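# Latch the door between rooms with a Stretch robot

## Task

Push the door separating the two rooms fully closed so that it latches. At the end, no object other than the robot and the door may be even partly within the yellow tape outline on the floor (resting on the tape itself is allowed). The coffee table must be standing upright, and the robot must not have fallen or be left leaning. The result only counts if it holds without the robot keeping it in place.

## Robot and tools

Robot: a Hello Robot Stretch 3 with one arm. It has a two-wheeled base (0.33 m long, 0.34 m wide), a lift that moves the arm up and down a mast, and a telescoping arm that reaches out to the robot's RIGHT side. The gripper can only go forward or back by driving the base. Turning in place pivots about the point between the drive wheels, 0.05 m behind the front edge. With the arm retracted and the wrist folded, a turn sweeps a 0.28 m radius; an unfolded, level wrist reaches past that circle. A loose object may occasionally get nudged by an outside force.

Frames: the base frame has its origin on the floor between the drive wheels, x forward, y left, z up. hand_pose is reported in this frame, located where the closed fingertips meet; with all wrist joints at zero its x axis points up, y back along the arm toward the mast, z toward the rear. The odometry frame is the base frame as it was at the scene's start.

Tools:
- execute_actions: arguments "actions" (a list holding exactly one action, or empty to just read state and images) and optional "cameras" (any of head_camera, nav_camera, wrist_camera, or all; omitted/null means all, [] means none). An action may contain "base", "joints", or both, plus optional "contact_limits"; all parts start at once.
  base: exactly one key. {"translate_m": d} is a relative drive in metres from the current base position, positive forward, range -1 to 1. {"rotate_rad": d} is a relative spin in place, positive counter-clockwise (left), range -3.2 to 3.2. No sideways motion. Base offsets are measured from the position in the most recent state report.
  joints: absolute targets keyed by name (not offsets): lift_m 0 to 1.1 (arm height); arm_m 0 to 0.52 (extension); wrist_yaw_rad -1.345 to 4.42 (0 along the arm, positive toward the front, 3.0 folded over the base); wrist_pitch_rad -1.57 to 0.451 (0 level, negative tips fingers down); wrist_roll_rad -2.911 to 2.911; gripper_m -0.089 to 0.179 (bigger is wider; the real fingertip gap is somewhat smaller, zero below 0.007); head_pan_rad -3.953 to 1.73 (0 forward, positive left, -1.57 looks along the arm); head_tilt_rad -1.53 to 0.419 (negative looks down). Done tolerances are about ±0.004 for metre joints and ±0.02 (pitch ±0.05) for radian joints. Omitted joints or base may keep pushing toward an earlier target. Each action runs at most 15 s. Bad keys or out-of-range numbers reject the whole call.
  contact_limits: only {"arm_m": value}, a motor effort percent from 1 to 100; the arm motion halts (contact_stop) when effort hits that level, and the cap stays until the next action. Too low stops instantly; values over the maximum are clipped.
- wait: {"seconds": 0 to 10}; commands nothing and returns state and images.
- zoom_image: {"camera", "region": [x0, y0, x1, y1]} in pixels of that camera's latest full image, at most 504x504, origin top-left.
- finished_scene: {"scene": n}; ends the scene irreversibly and reports success, then gives the next task. Answering without any tool call ends everything.
If a result reports a stop, any later execute_actions, wait or finished_scene calls in the same reply are skipped.

Reading results: base_status and joint_status tell how each motion ended. "done" for the base means the wheels turned the commanded amount, slip included. "off_target" means it settled away from the target and may still be pushing (for the base, something is blocking it). After contact_stop, time_out or torque_fault the old target is dropped; arm or lift that hit something go slack until commanded again (a slack lift can sag under load or keep pressing). on_its_own describes uncommanded behaviour; its "held at" is the held target, not the actual position. motor_effort is percent of maximum, positive toward larger joint values (positive wheel effort pushes forward), with the bracketed number the peak during the last action; readings carry fixed bias and noise. A rest effort flagged out of range suggests pushing or loading. base_odometry counts wheel rotation only; heading is -3.142 to 3.142, positive left. turned_by_wheels and turned_by_imu give rotation since the previous result. base_tilt is in degrees, forward and right positive, with a fixed offset of up to about 4 degrees. lidar_m: 12 distances in metres from the base origin, 30 degree sectors, the 1st straight ahead then counter-clockwise (4th left, 7th behind, 10th right); "-" means nothing seen; scan plane 0.17 m above the floor, range 0.15 to 12 m; misses glass and thin legs; the mast and a low lift block some sectors. wrist_depth_mm and head_depth_mm are 7x7 grids of median depth (45 to 1000 mm and 280 to 4000 mm); the head grid follows the sideways image.

Cameras: head_camera and nav_camera are on the pan/tilt head; wrist_camera is on the gripper. Calibration data are provided per camera and may be slightly off.

Speed: base goes up to 0.30 m/s and 1.9 rad/s only with the arm stowed (lift_m under 0.30, arm_m under 0.03, wrist_yaw_rad over 2.54); otherwise 0.10 m/s and 0.63 rad/s.

Gripper: close below an object's width to grip; open at least 0.02 beyond the touching value to release. Readings do not confirm a hold.

Avoid: folding or unfolding the wrist unless lift_m is 0.32 to 0.95, pitch -0.4 and roll near 0 (after folding the lift may go to 0.25); yaw below -0.4 needs pitch -0.5 or lower. Wrist, head and base have no contact stop and will push hard; a wrist servo overloaded for several seconds shuts off for 10 s. Pushing an unyielding object with the gripper higher than about 0.45 m, raising the contact limit, pushing again after a contact_stop, or driving while holding or pushing something fixed can tip the robot; snagging furniture, especially in reverse, can too. If tilted, reverse the last motion in small steps, free the gripper, and lower lift_m to about 0.2. Avoid drops, slams, hard hits and strong shoves; keep the coffee table upright and keep items out of the taped area. Shorter robot motion time is better.

Each tool is called after "Request:" as name(argument=value, ...), one argument or row to a line, values as JSON.

## Session

Request:
execute_actions(
  actions=[],
)

Scene clock: 0.00 s.
base_odometry: x=+0.000 y=+0.000 heading=+0.000 (m, m, rad; odometry frame)
turned_by_wheels: +0.000 (rad since the last result)
turned_by_imu: +0.000 (rad since the last result)
base_tilt: forward=+0.5 right=+0.2 (deg)
lidar_m: 1.21 2.07 1.41 1.38 1.14 0.92 0.91 0.99 0.87 0.86 0.94 1.20
head_depth_mm: 1109 1110 1115 1115 1118 1122 1123 / 1142 1143 1146 1149 1149 1148 1156 / 1181 1178 1172 1177 1181 1183 1182 / 1212 1213 1214 1212 1219 1217 1218 / 2069 2888 2879 2890 2861 2887 2389 / 2062 2903 2891 2892 2920 2953 2378 / 2081 2899 2912 2940 2939 2909 2390
base_status: not commanded
joint_positions: lift_m=+0.598 arm_m=-0.001 wrist_yaw_rad=+2.879 wrist_pitch_rad=-0.618 wrist_roll_rad=-0.007 gripper_m=+0.037 head_pan_rad=-0.007 head_tilt_rad=+0.008
joint_status: not commanded
motor_effort: left_wheel=+0 right_wheel=+0 lift_m=+25 arm_m=+0 wrist_yaw_rad=+0 wrist_pitch_rad=+4 wrist_roll_rad=+0 gripper_m=+1 head_pan_rad=-1 head_tilt_rad=+2 (%)
hand_pose: x=+0.0293 y=+0.0441 z=+0.5681 quat_wxyz=(+0.301, +0.693, +0.126, +0.642) (m; base frame)
wrist_depth_mm: - - - - - - - / - - - - - - - / - - - - - - - / 917 - 938 942 936 932 952 / 800 805 - 803 815 838 818 / 701 716 - 713 705 731 739 / 639 647 - 651 636 649 646
pictures: head_camera (sideways: a quarter turn clockwise sets it upright), nav_camera (sideways: a quarter turn counterclockwise sets it upright), wrist_camera
Images, in order (width x height): head_camera 896x504, nav_camera 672x504, wrist_camera 644x364.

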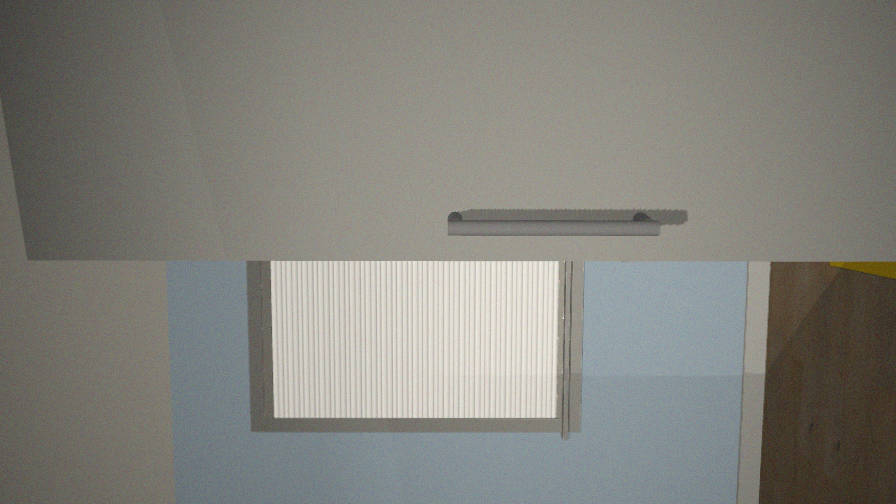

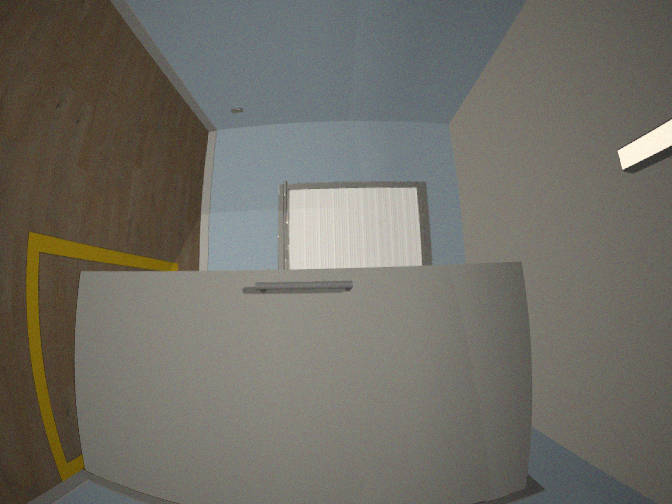

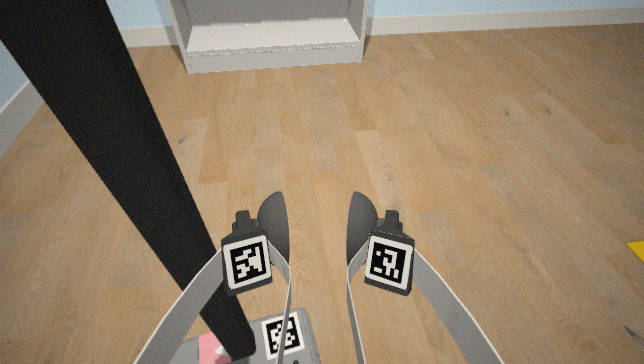

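Door is open ahead, hinged on the right wall. Look behind it first.

Request:
execute_actions(
  actions=[
    {"base":{"rotate_rad":0.45},"joints":{"lift_m":0.28,"wrist_pitch_rad":-0.4}},
  ],
  cameras=[],
)

Request:
execute_actions(
  actions=[
    {"base":{"translate_m":1},"joints":{"head_pan_rad":-1.7,"head_tilt_rad":-0.7}},
  ],
  cameras=[],
)

Request:
execute_actions(
  actions=[
    {"base":{"translate_m":0.5}},
  ],
  cameras=["nav_camera"],
)

Scene clock: 17.03 s.
base_odometry: x=+0.000 y=+0.000 heading=+0.450 (m, m, rad; odometry frame)
turned_by_wheels: +0.450 (rad since the last result)
turned_by_imu: +0.455 (rad since the last result)
base_tilt: forward=+0.5 right=+0.2 (deg)
lidar_m: 2.21 1.41 1.38 1.21 0.93 0.91 0.96 0.88 0.86 0.91 1.20 1.21
head_depth_mm: 2071 2776 2778 2819 2795 2847 2405 / 2071 2916 2970 2943 2950 2919 2405 / 2070 3056 3105 3167 3128 3144 2378 / 2061 2958 3204 3125 3163 3143 2403 / 2068 2719 2730 2724 2729 2713 2367 / 2071 2356 2397 2369 2363 2379 2267 / 2007 2100 2095 2107 2099 2121 2083
base_status: done
joint_positions: lift_m=+0.280 arm_m=-0.001 wrist_yaw_rad=+2.879 wrist_pitch_rad=-0.418 wrist_roll_rad=-0.007 gripper_m=+0.037 head_pan_rad=-0.007 head_tilt_rad=+0.008
joint_status: all done
motor_effort: left_wheel=-2(7) right_wheel=+2(8) lift_m=+16(22) arm_m=+0(0) wrist_yaw_rad=+0(0) wrist_pitch_rad=+5(5) wrist_roll_rad=+0(0) gripper_m=+0(0) head_pan_rad=-1(1) head_tilt_rad=+2(1) (%)
hand_pose: x=+0.0369 y=+0.0726 z=+0.2931 quat_wxyz=(+0.236, +0.702, +0.056, +0.669) (m; base frame)
wrist_depth_mm: - - - - - - - / - - - - - - - / - 871 869 895 903 917 902 / 647 695 679 693 693 696 693 / 554 - 578 559 571 566 561 / 467 - - 482 463 481 484 / - - - 420 414 410 414
pictures: none
No camera images: the call's "cameras" was empty. Leave "cameras" out to get every camera's image.

Scene clock: 22.07 s.
base_odometry: x=+0.901 y=+0.435 heading=+0.450 (m, m, rad; odometry frame)
turned_by_wheels: +0.000 (rad since the last result)
turned_by_imu: +0.005 (rad since the last result)
base_tilt: forward=+0.5 right=+0.2 (deg)
lidar_m: 1.47 1.12 1.10 0.89 1.48 1.74 1.83 1.45 1.00 0.60 1.70 2.01
head_depth_mm: 1155 1321 1495 1680 1653 1403 1227 / 957 1125 1371 1687 1652 1400 1217 / 818 940 1101 1330 1580 1403 1210 / 713 803 922 1073 1293 1384 1223 / 633 703 791 901 1047 1262 1209 / 538 582 677 777 885 1052 1201 / 514 561 619 704 1551 1388 1200
base_status: done
joint_positions: lift_m=+0.280 arm_m=-0.001 wrist_yaw_rad=+2.879 wrist_pitch_rad=-0.417 wrist_roll_rad=-0.007 gripper_m=+0.037 head_pan_rad=-1.693 head_tilt_rad=-0.691
joint_status: all done
motor_effort: left_wheel=-2(10) right_wheel=+2(8) lift_m=+16(16) arm_m=+0(0) wrist_yaw_rad=+0(0) wrist_pitch_rad=+5(5) wrist_roll_rad=+0(0) gripper_m=+0(1) head_pan_rad=-3(35) head_tilt_rad=-5(44) (%)
hand_pose: x=+0.0369 y=+0.0727 z=+0.2933 quat_wxyz=(+0.236, +0.702, +0.056, +0.669) (m; base frame)
wrist_depth_mm: - - - - 968 886 831 / - - 936 - - 937 904 / - 880 889 878 885 897 906 / 674 688 697 684 688 686 697 / 554 - 584 566 558 570 568 / 469 - - 475 463 480 479 / - - - 414 412 412 416
pictures: none
No camera images: the call's "cameras" was empty. Leave "cameras" out to get every camera's image.

Scene clock: 25.30 s.
base_odometry: x=+1.351 y=+0.652 heading=+0.450 (m, m, rad; odometry frame)
turned_by_wheels: +0.000 (rad since the last result)
turned_by_imu: +0.002 (rad since the last result)
base_tilt: forward=+0.4 right=+0.2 (deg)
lidar_m: 1.09 0.84 0.82 0.87 1.03 2.15 2.26 1.73 0.70 1.63 1.64 1.60
head_depth_mm: 3420 3563 2593 1898 1017 1373 1219 / 3583 3640 2578 2015 1667 1349 1226 / 3687 3557 2555 2013 1654 1404 1218 / 1734 1969 2256 1995 1638 1393 1209 / 1737 1961 2064 2002 1630 1400 1209 / 1823 2051 2022 1977 1634 1386 1198 / 1906 2175 2344 1983 1625 1377 1205
base_status: done
joint_positions: lift_m=+0.280 arm_m=-0.001 wrist_yaw_rad=+2.879 wrist_pitch_rad=-0.417 wrist_roll_rad=-0.007 gripper_m=+0.037 head_pan_rad=-1.693 head_tilt_rad=-0.691
joint_status: not commanded
motor_effort: left_wheel=-1(11) right_wheel=+2(9) lift_m=+16(16) arm_m=-1(0) wrist_yaw_rad=+0(0) wrist_pitch_rad=+5(5) wrist_roll_rad=+0(0) gripper_m=+0(0) head_pan_rad=-3(4) head_tilt_rad=-6(5) (%)
hand_pose: x=+0.0369 y=+0.0727 z=+0.2933 quat_wxyz=(+0.236, +0.702, +0.056, +0.669) (m; base frame)
wrist_depth_mm: - 896 856 784 730 686 639 / - - 953 846 804 734 676 / - 878 871 875 845 787 723 / 658 696 681 688 696 690 704 / 555 - 582 564 562 562 575 / 463 - - 474 462 480 478 / - - - 418 415 416 417
pictures: nav_camera (sideways: a quarter turn counterclockwise sets it upright)
camera_calibration (this result's frames):
nav_camera: T_world_to_cam=[[-0.119416, -0.633643, 0.764354, -0.95323], [-0.98547, 0.169303, -0.0136095, 0.0661036], [-0.120784, -0.754873, -0.644653, 0.798923], [0, 0, 0, 1]] pos_world=[0.0478099, -0.0121141, 1.24453]
Images, in order (width x height): nav_camera 672x504.

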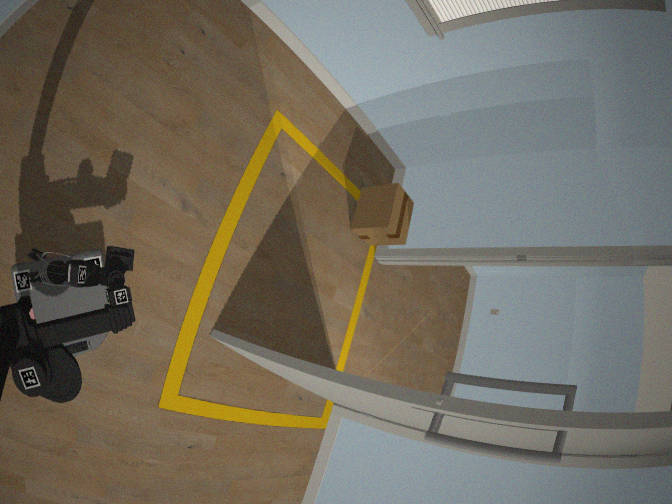

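Request:
execute_actions(
  actions=[
    {"base":{"rotate_rad":-1.72},"joints":{"head_pan_rad":0,"head_tilt_rad":-0.9}},
  ],
  cameras=[],
)

Request:
execute_actions(
  actions=[
    {"base":{"translate_m":1}},
  ],
  cameras=[],
)

Request:
execute_actions(
  actions=[
    {"base":{"translate_m":0.3}},
  ],
  cameras=[],
)

Request:
execute_actions(
  actions=[
    {"base":{"rotate_rad":1.27}},
  ],
  cameras=["nav_camera"],
)

Scene clock: 40.83 s.
base_odometry: x=+1.351 y=+0.652 heading=-1.270 (m, m, rad; odometry frame)
turned_by_wheels: -1.720 (rad since the last result)
turned_by_imu: -1.730 (rad since the last result)
base_tilt: forward=+0.5 right=+0.1 (deg)
lidar_m: 1.63 1.71 1.60 1.26 0.87 0.82 0.84 0.97 1.67 2.19 1.79 0.70
head_depth_mm: 2894 2361 865 1385 1448 1279 1152 / 2975 2346 1929 1627 1395 1282 1146 / 2934 2340 1917 1641 1435 1273 1140 / 2716 2257 1920 1644 1433 1272 1142 / 1808 1968 1906 1622 1431 1271 1135 / 1909 1886 1897 1622 1414 1260 1130 / 2012 2154 1895 1612 1415 1263 1126
base_status: done
joint_positions: lift_m=+0.280 arm_m=-0.001 wrist_yaw_rad=+2.879 wrist_pitch_rad=-0.417 wrist_roll_rad=-0.007 gripper_m=+0.037 head_pan_rad=-0.007 head_tilt_rad=-0.889
joint_status: all done
motor_effort: left_wheel=+2(17) right_wheel=-1(8) lift_m=+16(16) arm_m=-1(1) wrist_yaw_rad=+0(0) wrist_pitch_rad=+5(5) wrist_roll_rad=+0(0) gripper_m=+0(0) head_pan_rad=+2(32) head_tilt_rad=-6(25) (%)
hand_pose: x=+0.0369 y=+0.0727 z=+0.2933 quat_wxyz=(+0.236, +0.702, +0.056, +0.669) (m; base frame)
wrist_depth_mm: - - - - - - - / - - - - - - - / - 880 883 897 894 902 910 / 668 691 681 695 693 695 708 / 555 - 580 564 566 566 564 / 463 - - 474 461 477 477 / - - - 418 408 413 410
pictures: none
No camera images: the call's "cameras" was empty. Leave "cameras" out to get every camera's image.

Scene clock: 45.87 s.
base_odometry: x=+1.647 y=-0.303 heading=-1.270 (m, m, rad; odometry frame)
turned_by_wheels: +0.000 (rad since the last result)
turned_by_imu: +0.005 (rad since the last result)
base_tilt: forward=+0.5 right=+0.2 (deg)
lidar_m: 0.68 0.65 1.17 1.19 1.56 1.71 1.75 0.43 0.42 0.45 0.68 3.01
head_depth_mm: 2711 2321 1952 1659 1453 1280 1145 / 2789 2336 1950 1651 1439 1276 1150 / 2902 2322 1935 1645 1442 1273 1138 / 890 1058 1841 1563 1422 1275 1138 / 816 954 1152 1347 1407 1268 1136 / 870 1024 1237 1270 1264 1261 1127 / 916 1088 1329 1261 1336 1255 1133
base_status: done
joint_positions: lift_m=+0.280 arm_m=-0.001 wrist_yaw_rad=+2.879 wrist_pitch_rad=-0.417 wrist_roll_rad=-0.007 gripper_m=+0.037 head_pan_rad=-0.007 head_tilt_rad=-0.890
joint_status: not commanded
motor_effort: left_wheel=+2(14) right_wheel=-1(6) lift_m=+16(16) arm_m=+0(0) wrist_yaw_rad=+0(0) wrist_pitch_rad=+5(5) wrist_roll_rad=+0(0) gripper_m=+0(0) head_pan_rad=+2(2) head_tilt_rad=-5(5) (%)
hand_pose: x=+0.0369 y=+0.0727 z=+0.2933 quat_wxyz=(+0.236, +0.702, +0.056, +0.669) (m; base frame)
wrist_depth_mm: - - - - - - 935 / - - - - - - 617 / - 885 880 890 893 900 607 / 661 703 686 693 693 699 592 / 560 - 588 557 564 567 545 / 471 - - 474 461 474 478 / - - - 418 414 413 414
pictures: none
No camera images: the call's "cameras" was empty. Leave "cameras" out to get every camera's image.

Scene clock: 48.70 s.
base_odometry: x=+1.736 y=-0.589 heading=-1.270 (m, m, rad; odometry frame)
turned_by_wheels: +0.000 (rad since the last result)
turned_by_imu: +0.002 (rad since the last result)
base_tilt: forward=+0.5 right=+0.2 (deg)
lidar_m: 0.47 0.37 0.63 1.06 1.38 1.98 2.03 0.61 0.60 0.65 2.92 2.76
head_depth_mm: 2513 2358 1949 1657 1446 1280 1154 / 2620 2315 1934 1665 1451 1278 1152 / 2724 2314 1939 1646 1434 1268 1141 / 566 666 814 1051 1378 1269 1140 / 525 611 733 916 1177 1249 1139 / 565 663 805 1014 1145 1035 1131 / 594 704 865 1110 1110 1015 1132
base_status: done
joint_positions: lift_m=+0.280 arm_m=-0.001 wrist_yaw_rad=+2.879 wrist_pitch_rad=-0.417 wrist_roll_rad=-0.007 gripper_m=+0.037 head_pan_rad=-0.007 head_tilt_rad=-0.890
joint_status: not commanded
motor_effort: left_wheel=+1(13) right_wheel=+0(6) lift_m=+16(16) arm_m=+0(1) wrist_yaw_rad=+0(0) wrist_pitch_rad=+5(5) wrist_roll_rad=+0(0) gripper_m=-1(0) head_pan_rad=+2(2) head_tilt_rad=-5(6) (%)
hand_pose: x=+0.0369 y=+0.0727 z=+0.2933 quat_wxyz=(+0.236, +0.702, +0.056, +0.669) (m; base frame)
wrist_depth_mm: - - - 943 916 856 727 / - - - - - 470 434 / - 890 865 900 896 408 333 / 656 698 680 686 694 395 360 / 562 - 581 557 566 432 399 / 467 - - 469 463 466 451 / - - - 417 415 415 410
pictures: none
No camera images: the call's "cameras" was empty. Leave "cameras" out to get every camera's image.

Scene clock: 50.83 s.
base_odometry: x=+1.736 y=-0.589 heading=+0.000 (m, m, rad; odometry frame)
turned_by_wheels: +1.270 (rad since the last result)
turned_by_imu: +1.278 (rad since the last result)
base_tilt: forward=+0.4 right=+0.2 (deg)
lidar_m: 1.04 1.14 1.75 1.98 0.67 0.60 0.60 0.73 2.78 0.64 0.39 0.37
head_depth_mm: 915 1059 1254 1532 1457 997 1101 / 932 1077 1271 1546 1439 1067 1112 / 940 1093 1297 1552 1437 1276 1148 / 952 1108 1313 1560 1426 1272 1138 / 970 1124 1333 1558 1424 1270 1137 / 978 1141 1360 1564 1415 1265 1134 / 987 1156 1390 1581 1407 1259 1128
base_status: done
joint_positions: lift_m=+0.280 arm_m=-0.001 wrist_yaw_rad=+2.879 wrist_pitch_rad=-0.417 wrist_roll_rad=-0.007 gripper_m=+0.037 head_pan_rad=-0.007 head_tilt_rad=-0.890
joint_status: not commanded
motor_effort: left_wheel=-1(11) right_wheel=+2(11) lift_m=+16(16) arm_m=-1(1) wrist_yaw_rad=+0(1) wrist_pitch_rad=+5(5) wrist_roll_rad=+0(0) gripper_m=+0(0) head_pan_rad=+2(1) head_tilt_rad=-6(6) (%)
hand_pose: x=+0.0369 y=+0.0727 z=+0.2933 quat_wxyz=(+0.236, +0.702, +0.056, +0.669) (m; base frame)
wrist_depth_mm: - - - - - - - / - - - - - - - / - 878 888 873 887 893 915 / 672 696 684 697 681 696 702 / 560 - 575 557 568 571 573 / 473 - - 480 462 477 480 / - - - 417 413 417 416
pictures: nav_camera (sideways: a quarter turn counterclockwise sets it upright)
camera_calibration (this result's frames):
nav_camera: T_world_to_cam=[[0.781421, -0.0465842, 0.622263, -0.773559], [-0.0564172, -0.9984, -0.00389554, 0.0477876], [0.621448, -0.0320623, -0.782799, 0.97406], [0, 0, 0, 1]] pos_world=[0.00184338, 0.0429061, 1.24404]
Images, in order (width x height): nav_camera 672x504.

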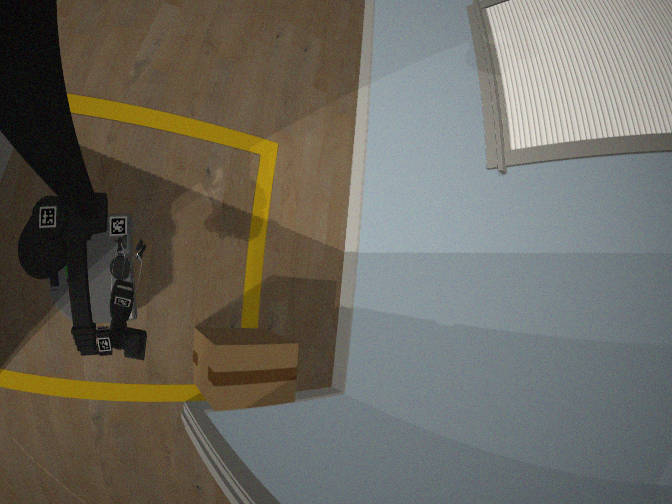

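Request:
execute_actions(
  actions=[
    {"base":{"rotate_rad":-0.35}},
  ],
  cameras=[],
)

Request:
execute_actions(
  actions=[
    {"base":{"translate_m":0.58},"joints":{"lift_m":0.33,"head_tilt_rad":-1.3}},
  ],
  cameras=[],
)

Request:
execute_actions(
  actions=[
    {"base":{"translate_m":-0.4},"joints":{"lift_m":0.28}},
  ],
  cameras=["nav_camera"],
)

Scene clock: 56.77 s.
base_odometry: x=+1.736 y=-0.589 heading=-0.350 (m, m, rad; odometry frame)
turned_by_wheels: -0.350 (rad since the last result)
turned_by_imu: -0.353 (rad since the last result)
base_tilt: forward=+0.5 right=+0.2 (deg)
lidar_m: 0.46 1.04 1.25 1.98 1.99 0.62 0.60 0.62 0.84 2.77 0.59 0.37
head_depth_mm: 957 1010 1070 1136 1191 1200 1157 / 1025 1176 1323 1455 1127 1052 1149 / 999 1162 1402 1605 1124 1048 1146 / 982 1135 1364 1566 1406 1267 1140 / 957 1102 1317 1545 1426 1260 1136 / 938 1078 1271 1528 1420 1264 1130 / 918 1052 1242 1501 1409 1254 1127
base_status: done
joint_positions: lift_m=+0.280 arm_m=-0.001 wrist_yaw_rad=+2.879 wrist_pitch_rad=-0.417 wrist_roll_rad=-0.007 gripper_m=+0.037 head_pan_rad=-0.007 head_tilt_rad=-0.890
joint_status: not commanded
motor_effort: left_wheel=+3(13) right_wheel=-1(7) lift_m=+16(16) arm_m=-1(0) wrist_yaw_rad=+0(1) wrist_pitch_rad=+5(5) wrist_roll_rad=+0(0) gripper_m=+0(0) head_pan_rad=+2(1) head_tilt_rad=-5(5) (%)
hand_pose: x=+0.0369 y=+0.0727 z=+0.2933 quat_wxyz=(+0.236, +0.702, +0.056, +0.669) (m; base frame)
wrist_depth_mm: - - - - - - 785 / - - - - - - 816 / - 866 883 900 894 914 816 / 660 699 677 695 696 697 699 / 554 - 577 564 565 566 568 / 471 - - 476 462 485 478 / - - - 420 412 417 413
pictures: none
No camera images: the call's "cameras" was empty. Leave "cameras" out to get every camera's image.

Scene clock: 63.30 s.
base_odometry: x=+2.280 y=-0.788 heading=-0.351 (m, m, rad; odometry frame)
turned_by_wheels: -0.001 (rad since the last result)
turned_by_imu: -0.502 (rad since the last result)
base_tilt: forward=+0.5 right=+0.3 (deg)
lidar_m: 0.17 0.55 0.56 0.68 1.33 2.12 1.13 1.09 1.14 0.44 0.43 0.15
head_depth_mm: 509 596 721 905 1192 1205 1157 / 565 677 837 1025 1003 1205 1145 / 636 783 1007 1035 989 - 1137 / 730 923 1253 1029 1229 - 1128 / 800 1025 1350 1313 1249 - - / 736 916 1193 1314 1239 1205 - / 676 819 1039 1285 1236 1189 -
base_status: translate_m off_target (by the wheels' count: +0.5799 of +0.5800)
joint_positions: lift_m=+0.330 arm_m=-0.001 wrist_yaw_rad=+2.879 wrist_pitch_rad=-0.417 wrist_roll_rad=-0.007 gripper_m=+0.037 head_pan_rad=-0.007 head_tilt_rad=-1.285
joint_status: all done
on_its_own: right_wheel is at rest, and its effort (+28) is outside its rest range (-18 to +18)
motor_effort: left_wheel=+8(15) right_wheel=+28(43) lift_m=+33(34) arm_m=-1(1) wrist_yaw_rad=+0(1) wrist_pitch_rad=+5(5) wrist_roll_rad=+0(0) gripper_m=+0(0) head_pan_rad=+3(2) head_tilt_rad=-8(36) (%)
hand_pose: x=+0.0370 y=+0.0727 z=+0.3424 quat_wxyz=(+0.236, +0.702, +0.056, +0.669) (m; base frame)
wrist_depth_mm: - 921 750 614 521 461 405 / - - 819 672 566 490 427 / - - 885 737 614 524 461 / 742 771 775 750 666 564 487 / 625 - 651 633 634 593 515 / 527 510 509 528 514 535 519 / 453 466 - 461 460 468 309
pictures: none
No camera images: the call's "cameras" was empty. Leave "cameras" out to get every camera's image.

Scene clock: 66.57 s.
base_odometry: x=+1.905 y=-0.651 heading=-0.351 (m, m, rad; odometry frame)
turned_by_wheels: +0.000 (rad since the last result)
turned_by_imu: -0.001 (rad since the last result)
base_tilt: forward=+0.5 right=+0.2 (deg)
lidar_m: 0.46 0.86 0.86 1.05 1.84 1.86 2.20 0.75 0.78 1.07 2.90 0.47
head_depth_mm: 838 983 1181 1337 1272 1216 1155 / 927 1119 1212 1329 1270 1212 1155 / 1048 1143 1102 1323 1262 - 1139 / 1200 1145 1186 1326 1253 - 1130 / 1280 1458 1380 1310 1250 - - / 1163 1420 1376 1310 1246 1205 - / 1068 1290 1376 1303 1239 1187 -
base_status: done
joint_positions: lift_m=+0.280 arm_m=-0.001 wrist_yaw_rad=+2.879 wrist_pitch_rad=-0.417 wrist_roll_rad=-0.007 gripper_m=+0.037 head_pan_rad=-0.007 head_tilt_rad=-1.285
joint_status: all done
motor_effort: left_wheel=+1(9) right_wheel=+0(25) lift_m=+16(31) arm_m=-1(0) wrist_yaw_rad=+0(1) wrist_pitch_rad=+5(5) wrist_roll_rad=+0(0) gripper_m=+0(0) head_pan_rad=+1(2) head_tilt_rad=-8(8) (%)
hand_pose: x=+0.0370 y=+0.0727 z=+0.2934 quat_wxyz=(+0.236, +0.702, +0.056, +0.669) (m; base frame)
wrist_depth_mm: - - - 946 790 695 624 / - - - - 885 736 651 / - 878 890 880 853 779 678 / 663 696 684 691 689 711 681 / 551 - 573 562 569 564 578 / 469 - - 473 465 475 480 / - - - 418 412 413 412
pictures: nav_camera (sideways: a quarter turn counterclockwise sets it upright)
camera_calibration (this result's frames):
nav_camera: T_world_to_cam=[[0.960778, -0.0475036, 0.273221, -0.320007], [-0.0537738, -0.998433, 0.015502, 0.0225211], [0.272057, -0.0295861, -0.961826, 1.20881], [0, 0, 0, 1]] pos_world=[-0.020199, 0.0430483, 1.24975]
Images, in order (width x height): nav_camera 672x504.

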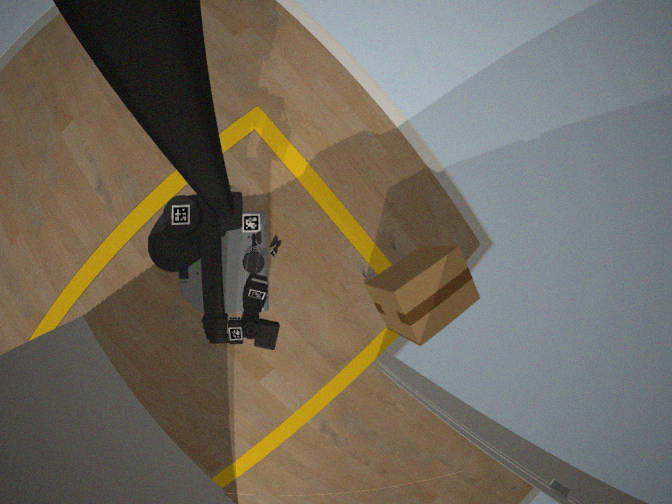

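Request:
execute_actions(
  actions=[
    {"base":{"rotate_rad":0.75},"joints":{"lift_m":0.35}},
  ],
  cameras=[],
)

Request:
execute_actions(
  actions=[
    {"joints":{"wrist_yaw_rad":-0.2,"gripper_m":0}},
  ],
  cameras=[],
)

Request:
execute_actions(
  actions=[
    {"joints":{"lift_m":0.1}},
  ],
  cameras=[],
)

Request:
execute_actions(
  actions=[
    {"base":{"translate_m":0.45}},
  ],
  cameras=["nav_camera"],
)

Scene clock: 76.10 s.
base_odometry: x=+1.905 y=-0.651 heading=+0.399 (m, m, rad; odometry frame)
turned_by_wheels: +0.750 (rad since the last result)
turned_by_imu: +0.758 (rad since the last result)
base_tilt: forward=+0.5 right=+0.2 (deg)
lidar_m: 0.86 0.91 1.29 1.84 1.94 0.75 0.75 0.85 2.97 0.67 0.46 0.61
head_depth_mm: 1027 1307 1409 1176 1263 1209 1160 / 1030 1320 1398 1326 1267 1202 1147 / 1036 1340 1389 1327 1257 - 1133 / 1041 1339 1387 1317 1260 - 1126 / 1050 1350 1382 1313 1250 - - / 1053 1359 1376 1312 1248 1201 - / 1059 1339 1368 1300 1241 1188 -
base_status: done
joint_positions: lift_m=+0.350 arm_m=-0.001 wrist_yaw_rad=+2.879 wrist_pitch_rad=-0.417 wrist_roll_rad=-0.007 gripper_m=+0.037 head_pan_rad=-0.006 head_tilt_rad=-1.285
joint_status: all done
motor_effort: left_wheel=-1(10) right_wheel=+1(8) lift_m=+34(36) arm_m=-1(1) wrist_yaw_rad=+0(0) wrist_pitch_rad=+5(5) wrist_roll_rad=+0(0) gripper_m=+0(0) head_pan_rad=+2(2) head_tilt_rad=-7(8) (%)
hand_pose: x=+0.0370 y=+0.0727 z=+0.3625 quat_wxyz=(+0.236, +0.702, +0.056, +0.669) (m; base frame)
wrist_depth_mm: - - - - - - 743 / - - - - - - 766 / - - - - - - 775 / 760 809 798 809 808 802 748 / 659 - 669 669 662 670 664 / 546 531 532 554 544 563 558 / 475 481 - 481 479 475 484
pictures: none
No camera images: the call's "cameras" was empty. Leave "cameras" out to get every camera's image.

Scene clock: 78.63 s.
base_odometry: x=+1.905 y=-0.651 heading=+0.399 (m, m, rad; odometry frame)
turned_by_wheels: +0.000 (rad since the last result)
turned_by_imu: +0.000 (rad since the last result)
base_tilt: forward=+0.4 right=+0.1 (deg)
lidar_m: 0.86 0.91 1.29 1.84 1.94 0.75 0.75 0.85 2.96 0.67 0.46 0.61
head_depth_mm: 1024 1313 1402 1165 1266 1215 1157 / 1024 1321 1399 1325 1265 1226 1144 / 1033 1330 1398 1330 1258 - 1137 / 1038 1343 1390 1328 1257 - 1125 / 1046 1346 1385 1312 1246 - - / 1053 1356 1380 1311 1247 1202 - / 1056 1346 1372 1296 1241 1191 -
base_status: not commanded
joint_positions: lift_m=+0.350 arm_m=-0.001 wrist_yaw_rad=-0.197 wrist_pitch_rad=-0.417 wrist_roll_rad=-0.007 gripper_m=+0.000 head_pan_rad=-0.006 head_tilt_rad=-1.285
joint_status: all done
motor_effort: left_wheel=-1(1) right_wheel=+1(2) lift_m=+34(33) arm_m=-1(1) wrist_yaw_rad=-2(2) wrist_pitch_rad=+5(5) wrist_roll_rad=+0(0) gripper_m=-3(86) head_pan_rad=+2(2) head_tilt_rad=-9(8) (%)
hand_pose: x=-0.0654 y=-0.3643 z=+0.3625 quat_wxyz=(+0.677, +0.079, -0.700, -0.214) (m; base frame)
wrist_depth_mm: 338 347 - - - - - / 367 372 - - - - - / 402 412 - - - - - / 419 452 755 812 794 813 795 / 358 513 577 - 658 672 669 / 361 538 539 539 549 559 562 / 372 462 480 479 485 490 487
pictures: none
No camera images: the call's "cameras" was empty. Leave "cameras" out to get every camera's image.

Scene clock: 81.67 s.
base_odometry: x=+1.905 y=-0.651 heading=+0.399 (m, m, rad; odometry frame)
turned_by_wheels: +0.000 (rad since the last result)
turned_by_imu: +0.000 (rad since the last result)
base_tilt: forward=+0.5 right=+0.2 (deg)
lidar_m: 0.86 0.91 1.29 1.84 1.94 0.75 0.75 0.86 2.99 0.67 0.46 0.61
head_depth_mm: 1025 1312 1414 1171 1269 1210 1149 / 1024 1324 1411 1330 1268 1194 1155 / 1039 1340 1405 1326 1259 - 1141 / 1043 1342 1392 1315 1248 - 1127 / 1047 1346 1379 1322 1248 - - / 1052 1356 1376 1306 1237 1202 1116 / 1051 1353 1372 1304 1235 1189 1113
base_status: not commanded
joint_positions: lift_m=+0.103 arm_m=-0.001 wrist_yaw_rad=-0.197 wrist_pitch_rad=-0.391 wrist_roll_rad=-0.016 gripper_m=+0.000 head_pan_rad=-0.006 head_tilt_rad=-1.285
joint_status: lift_m contact_stop (moved -0.247 of -0.250)
on_its_own: lift_m is slack since a contact_stop, until your next command for it
motor_effort: left_wheel=-1(2) right_wheel=+1(2) lift_m=+25(29) arm_m=-1(1) wrist_yaw_rad=-3(3) wrist_pitch_rad=-2(6) wrist_roll_rad=+6(9) gripper_m=-3(2) head_pan_rad=+2(2) head_tilt_rad=-8(8) (%)
hand_pose: x=-0.0661 y=-0.3674 z=+0.1216 quat_wxyz=(+0.682, +0.071, -0.698, -0.205) (m; base frame)
wrist_depth_mm: 338 346 - - - - - / 362 375 804 810 842 833 872 / 384 400 542 555 553 568 572 / 365 409 410 418 424 426 430 / 329 330 333 - 340 343 346 / 276 278 276 272 284 285 286 / 239 240 241 241 244 246 246
pictures: none
ARM HIT: the arm struck its own base hard.
No camera images: the call's "cameras" was empty. Leave "cameras" out to get every camera's image.

not run: a stop came earlier in this reply.

Request:
execute_actions(
  actions=[
    {"base":{"translate_m":0.47},"joints":{"lift_m":0.13,"arm_m":0.1}},
  ],
  cameras=["nav_camera"],
)

Scene clock: 90.10 s.
base_odometry: x=+2.338 y=-0.469 heading=+0.399 (m, m, rad; odometry frame)
turned_by_wheels: +0.000 (rad since the last result)
turned_by_imu: -0.298 (rad since the last result)
base_tilt: forward=+0.4 right=+0.2 (deg)
lidar_m: 0.44 0.44 0.52 0.91 1.85 2.16 1.16 1.19 3.37 0.39 0.40 0.50
head_depth_mm: 593 795 1194 1339 1112 1181 1157 / 573 756 1109 1331 1270 1232 1146 / 553 726 1037 1324 1260 - 1142 / 535 691 972 1311 1256 - 1128 / 518 661 919 1288 1249 - - / 501 637 870 1277 1240 - - / 486 612 822 1210 1236 1179 1114
base_status: done
joint_positions: lift_m=+0.130 arm_m=+0.100 wrist_yaw_rad=-0.376 wrist_pitch_rad=-0.404 wrist_roll_rad=-0.007 gripper_m=+0.000 head_pan_rad=-0.006 head_tilt_rad=-1.285
joint_status: all done
on_its_own: wrist_yaw_rad is held at -0.353, not at your -0.200, by its stall guard, which is not easing now; wrist_yaw_rad is at rest, and its effort (+14) is outside its rest range (-12 to +12)
motor_effort: left_wheel=-8(20) right_wheel=+15(36) lift_m=+33(34) arm_m=+3(1) wrist_yaw_rad=+14(47) wrist_pitch_rad=+1(4) wrist_roll_rad=+0(5) gripper_m=-5(7) head_pan_rad=+2(2) head_tilt_rad=-8(8) (%)
hand_pose: x=-0.1045 y=-0.4552 z=+0.1455 quat_wxyz=(+0.657, +0.011, -0.704, -0.269) (m; base frame)
wrist_depth_mm: - 176 325 - - - 826 / - 109 352 842 861 864 812 / - 76 378 589 592 598 607 / - 51 409 456 455 458 462 / - 54 351 - 368 368 369 / - 59 189 298 309 309 312 / - 65 252 264 265 268 267
pictures: nav_camera (sideways: a quarter turn counterclockwise sets it upright)
camera_calibration (this result's frames):
nav_camera: T_world_to_cam=[[0.960781, -0.0474322, 0.27322, -0.320005], [-0.0536995, -0.998437, 0.0155021, 0.0225205], [0.272058, -0.0295659, -0.961827, 1.20881], [0, 0, 0, 1]] pos_world=[-0.0202022, 0.0430464, 1.24975]
Images, in order (width x height): nav_camera 672x504.

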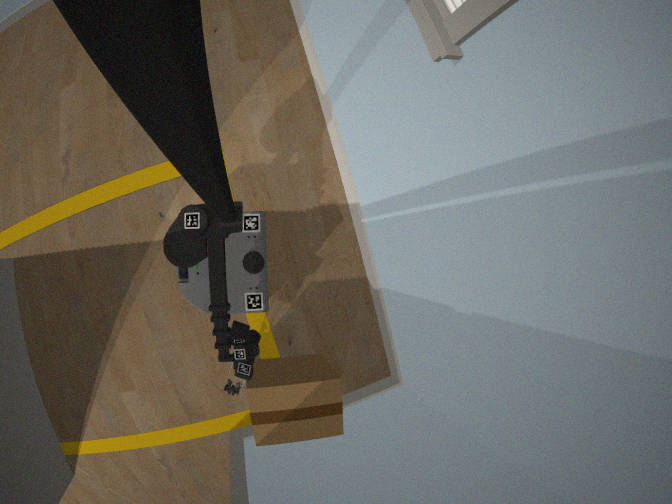

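Rotating left sweeps it onward.

Request:
execute_actions(
  actions=[
    {"base":{"rotate_rad":0.6},"joints":{"arm_m":0.14,"wrist_yaw_rad":-0.2}},
  ],
  cameras=["nav_camera"],
)

Scene clock: 95.70 s.
base_odometry: x=+2.338 y=-0.469 heading=+0.999 (m, m, rad; odometry frame)
turned_by_wheels: +0.600 (rad since the last result)
turned_by_imu: +0.116 (rad since the last result)
base_tilt: forward=+0.5 right=+0.2 (deg)
lidar_m: 0.51 0.52 0.65 1.36 1.85 2.32 1.08 1.14 3.16 0.39 0.42 0.56
head_depth_mm: 650 854 1230 1333 1160 1187 1158 / 637 831 1192 1325 1255 1222 1151 / 626 812 1150 1329 1259 1212 1143 / 615 793 1115 1318 1260 - 1127 / 603 776 1078 1310 1241 - - / 594 755 1044 1293 1244 - - / 582 741 1012 1293 1233 1184 1116
base_status: done
joint_positions: lift_m=+0.130 arm_m=+0.139 wrist_yaw_rad=-0.262 wrist_pitch_rad=-0.427 wrist_roll_rad=-0.007 gripper_m=+0.000 head_pan_rad=-0.006 head_tilt_rad=-1.285
joint_status: wrist_yaw_rad off_target (ended at -0.262, target -0.200); the others done
on_its_own: wrist_yaw_rad is held at -0.253, not at your -0.200, by its stall guard, which is not easing now
motor_effort: left_wheel=-7(31) right_wheel=+11(31) lift_m=+31(33) arm_m=+8(20) wrist_yaw_rad=+5(56) wrist_pitch_rad=+8(9) wrist_roll_rad=+0(0) gripper_m=-3(8) head_pan_rad=+2(2) head_tilt_rad=-8(8) (%)
hand_pose: x=-0.0793 y=-0.5001 z=+0.1403 quat_wxyz=(+0.668, +0.059, -0.702, -0.239) (m; base frame)
wrist_depth_mm: - 81 278 298 - - - / - 79 296 325 791 803 808 / - 75 322 363 569 566 566 / - 72 225 400 435 436 443 / - 69 158 - 356 359 357 / - 68 130 290 301 301 303 / - 66 206 259 260 259 262
pictures: nav_camera (sideways: a quarter turn counterclockwise sets it upright)
camera_calibration (this result's frames):
nav_camera: T_world_to_cam=[[0.960781, -0.0474321, 0.27322, -0.320005], [-0.0536994, -0.998437, 0.0155021, 0.0225205], [0.272058, -0.0295659, -0.961827, 1.20881], [0, 0, 0, 1]] pos_world=[-0.0202022, 0.0430464, 1.24975]
Images, in order (width x height): nav_camera 672x504.

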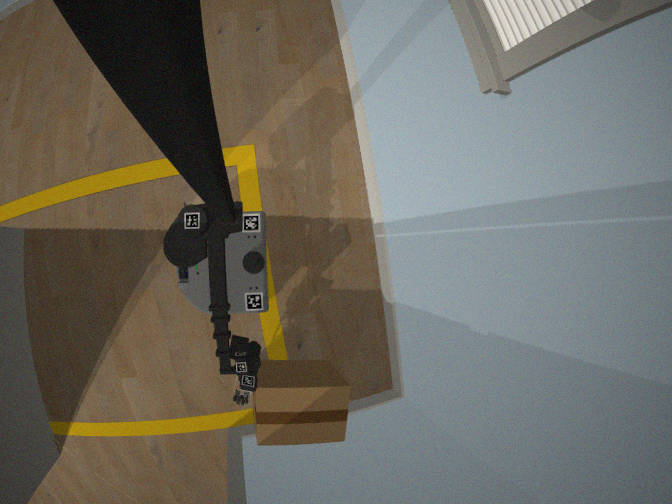

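Request:
execute_actions(
  actions=[
    {"base":{"translate_m":-0.6},"joints":{"arm_m":0.04,"wrist_yaw_rad":0}},
  ],
  cameras=[],
)

Request:
execute_actions(
  actions=[
    {"base":{"rotate_rad":1.74}},
  ],
  cameras=[],
)

Request:
execute_actions(
  actions=[
    {"base":{"translate_m":-0.53},"joints":{"head_pan_rad":-1.57}},
  ],
  cameras=[],
)

Request:
execute_actions(
  actions=[
    {"joints":{"arm_m":0.45},"contact_limits":{"arm_m":90}},
  ],
  cameras=["nav_camera"],
)

Scene clock: 109.70 s.
base_odometry: x=+2.013 y=-0.973 heading=+0.998 (m, m, rad; odometry frame)
turned_by_wheels: +0.000 (rad since the last result)
turned_by_imu: -0.001 (rad since the last result)
base_tilt: forward=+0.5 right=+0.2 (deg)
lidar_m: 1.11 1.12 1.40 1.75 1.77 0.50 0.49 0.51 0.73 2.99 0.80 0.70
head_depth_mm: 1450 1187 1279 1333 1274 1202 1159 / 1421 1476 1408 1342 1267 1203 1148 / 1396 1477 1395 1331 1253 - 1141 / 1378 1463 1394 1316 1259 - 1125 / 1356 1455 1382 1315 1243 - - / 1326 1454 1374 1307 1244 - - / 1299 1448 1367 1303 1240 1179 1112
base_status: done
joint_positions: lift_m=+0.130 arm_m=+0.040 wrist_yaw_rad=-0.003 wrist_pitch_rad=-0.414 wrist_roll_rad=-0.007 gripper_m=+0.000 head_pan_rad=-0.006 head_tilt_rad=-1.285
joint_status: all done
motor_effort: left_wheel=+0(20) right_wheel=+1(23) lift_m=+31(31) arm_m=-6(11) wrist_yaw_rad=+2(30) wrist_pitch_rad=+4(8) wrist_roll_rad=-1(0) gripper_m=-2(5) head_pan_rad=+2(3) head_tilt_rad=-8(9) (%)
hand_pose: x=-0.0221 y=-0.4103 z=+0.1433 quat_wxyz=(+0.694, +0.145, -0.690, -0.146) (m; base frame)
wrist_depth_mm: - - - - - - 578 / 764 790 807 811 827 841 550 / 532 566 570 570 578 587 527 / 434 437 445 442 452 446 457 / 357 359 359 - 363 365 364 / 299 303 299 294 304 307 310 / 261 262 262 264 264 264 264
pictures: none
No camera images: the call's "cameras" was empty. Leave "cameras" out to get every camera's image.

Scene clock: 113.40 s.
base_odometry: x=+2.013 y=-0.973 heading=+2.738 (m, m, rad; odometry frame)
turned_by_wheels: +1.740 (rad since the last result)
turned_by_imu: +1.761 (rad since the last result)
base_tilt: forward=+0.5 right=+0.2 (deg)
lidar_m: 1.75 1.84 0.49 0.49 0.55 0.92 2.98 0.70 0.70 1.11 1.16 1.63
head_depth_mm: 1587 1486 1406 1335 1270 1205 1159 / 1578 1483 1403 1327 1265 1202 1155 / 1566 1476 1394 1319 1257 - 1140 / 1557 1472 1394 1319 1250 - 1132 / 1550 1466 1387 1316 1260 - - / 1539 1460 1379 1305 1240 - - / 1540 1446 1373 1295 1239 1188 1113
base_status: done
joint_positions: lift_m=+0.130 arm_m=+0.040 wrist_yaw_rad=-0.002 wrist_pitch_rad=-0.414 wrist_roll_rad=-0.007 gripper_m=+0.000 head_pan_rad=-0.006 head_tilt_rad=-1.285
joint_status: not commanded
motor_effort: left_wheel=-2(8) right_wheel=+2(6) lift_m=+30(31) arm_m=-6(5) wrist_yaw_rad=+1(1) wrist_pitch_rad=+4(4) wrist_roll_rad=+0(0) gripper_m=-2(3) head_pan_rad=+2(2) head_tilt_rad=-7(8) (%)
hand_pose: x=-0.0221 y=-0.4102 z=+0.1432 quat_wxyz=(+0.694, +0.145, -0.690, -0.146) (m; base frame)
wrist_depth_mm: 730 729 724 715 728 728 714 / 748 747 757 754 753 760 762 / 563 567 566 575 578 588 554 / 436 436 442 443 443 445 453 / 355 358 359 - 366 367 369 / 299 303 298 296 307 308 309 / 260 260 262 263 263 263 266
pictures: none
No camera images: the call's "cameras" was empty. Leave "cameras" out to get every camera's image.

Scene clock: 119.80 s.
base_odometry: x=+2.500 y=-1.181 heading=+2.738 (m, m, rad; odometry frame)
turned_by_wheels: +0.000 (rad since the last result)
turned_by_imu: -0.001 (rad since the last result)
base_tilt: forward=+0.5 right=+0.2 (deg)
lidar_m: 2.28 0.72 0.61 0.61 0.69 2.54 2.47 0.41 0.39 0.47 1.14 1.60
head_depth_mm: 802 780 752 1014 1271 1210 1155 / 1204 1150 1110 1161 1273 - 1146 / 1328 1151 1101 1324 - - - / 1336 1158 1102 1327 - - 1134 / 1344 1460 1378 1314 1251 1197 1140 / 1355 1455 1374 1308 1242 1189 1136 / 1352 1464 1371 1304 1244 1183 1130
base_status: done
joint_positions: lift_m=+0.130 arm_m=+0.040 wrist_yaw_rad=-0.002 wrist_pitch_rad=-0.414 wrist_roll_rad=-0.007 gripper_m=+0.000 head_pan_rad=-1.563 head_tilt_rad=-1.285
joint_status: all done
motor_effort: left_wheel=-1(8) right_wheel=+2(3) lift_m=+31(31) arm_m=-6(6) wrist_yaw_rad=+2(1) wrist_pitch_rad=+4(5) wrist_roll_rad=+0(0) gripper_m=-2(2) head_pan_rad=-3(34) head_tilt_rad=-7(8) (%)
hand_pose: x=-0.0221 y=-0.4102 z=+0.1432 quat_wxyz=(+0.694, +0.145, -0.690, -0.146) (m; base frame)
wrist_depth_mm: 711 714 184 173 162 153 146 / 741 734 205 189 177 166 159 / 565 574 227 209 194 181 226 / 438 440 262 231 214 199 246 / 356 356 344 - 238 225 247 / 299 301 298 295 266 271 242 / 261 262 262 263 264 265 242
pictures: none
No camera images: the call's "cameras" was empty. Leave "cameras" out to get every camera's image.

Scene clock: 124.00 s.
base_odometry: x=+2.500 y=-1.181 heading=+2.739 (m, m, rad; odometry frame)
turned_by_wheels: +0.001 (rad since the last result)
turned_by_imu: +0.087 (rad since the last result)
base_tilt: forward=+0.5 right=+0.2 (deg)
lidar_m: 2.27 0.68 0.60 0.60 0.75 2.51 2.48 0.40 0.40 0.69 1.18 1.78
head_depth_mm: 1110 1007 923 952 1271 1213 1155 / 1230 1209 1363 1252 1279 - 1144 / 1215 1166 1389 1329 - - - / 1272 1167 1376 1324 1279 - 1130 / 1363 1473 1383 1317 1247 1187 1139 / 1393 1446 1378 1304 1250 1190 1137 / 1405 1449 1372 1301 1239 1178 1127
base_status: not commanded
joint_positions: lift_m=+0.130 arm_m=+0.449 wrist_yaw_rad=+0.178 wrist_pitch_rad=-0.446 wrist_roll_rad=-0.006 gripper_m=+0.000 head_pan_rad=-1.563 head_tilt_rad=-1.285
joint_status: all done
on_its_own: wrist_yaw_rad is held at +0.147, not at your +0.000, by its stall guard, which is still easing; left_wheel is at rest, and its effort (+19) is outside its rest range (-18 to +18); right_wheel is at rest, and its effort (-20) is outside its rest range (-18 to +18)
motor_effort: left_wheel=+19(31) right_wheel=-20(34) lift_m=+22(31) arm_m=+10(39) wrist_yaw_rad=-21(40) wrist_pitch_rad=+14(16) wrist_roll_rad=-1(1) gripper_m=-7(11) head_pan_rad=-4(4) head_tilt_rad=-8(8) (%)
contact_limits: arm_m 68 (drawing in: default 30, maximum 50; extending or still: default 42, maximum 68)
hand_pose: x=+0.0175 y=-0.8116 z=+0.1366 quat_wxyz=(+0.703, +0.217, -0.671, -0.094) (m; base frame)
wrist_depth_mm: 479 436 401 185 80 52 - / 521 482 441 202 83 53 - / 516 503 472 224 86 54 - / 411 410 414 241 91 56 - / 341 339 344 - 95 57 - / 289 290 287 279 90 59 46 / 251 254 253 247 118 60 47
pictures: nav_camera (sideways: a quarter turn counterclockwise sets it upright)
camera_calibration (this result's frames):
nav_camera: T_world_to_cam=[[-0.0342007, -0.961345, 0.273216, -0.31393], [-0.999081, 0.039949, 0.0155023, 0.0282871], [-0.0258177, -0.272434, -0.961828, 1.21063], [0, 0, 0, 1]] pos_world=[0.0487802, 0.0268926, 1.24975]
Images, in order (width x height): nav_camera 672x504.

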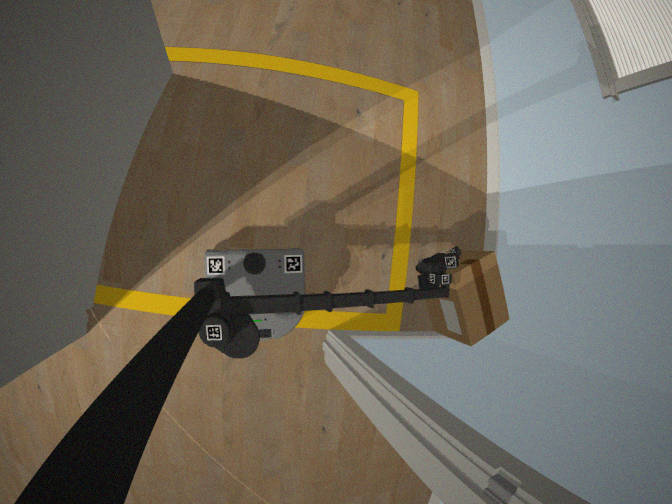

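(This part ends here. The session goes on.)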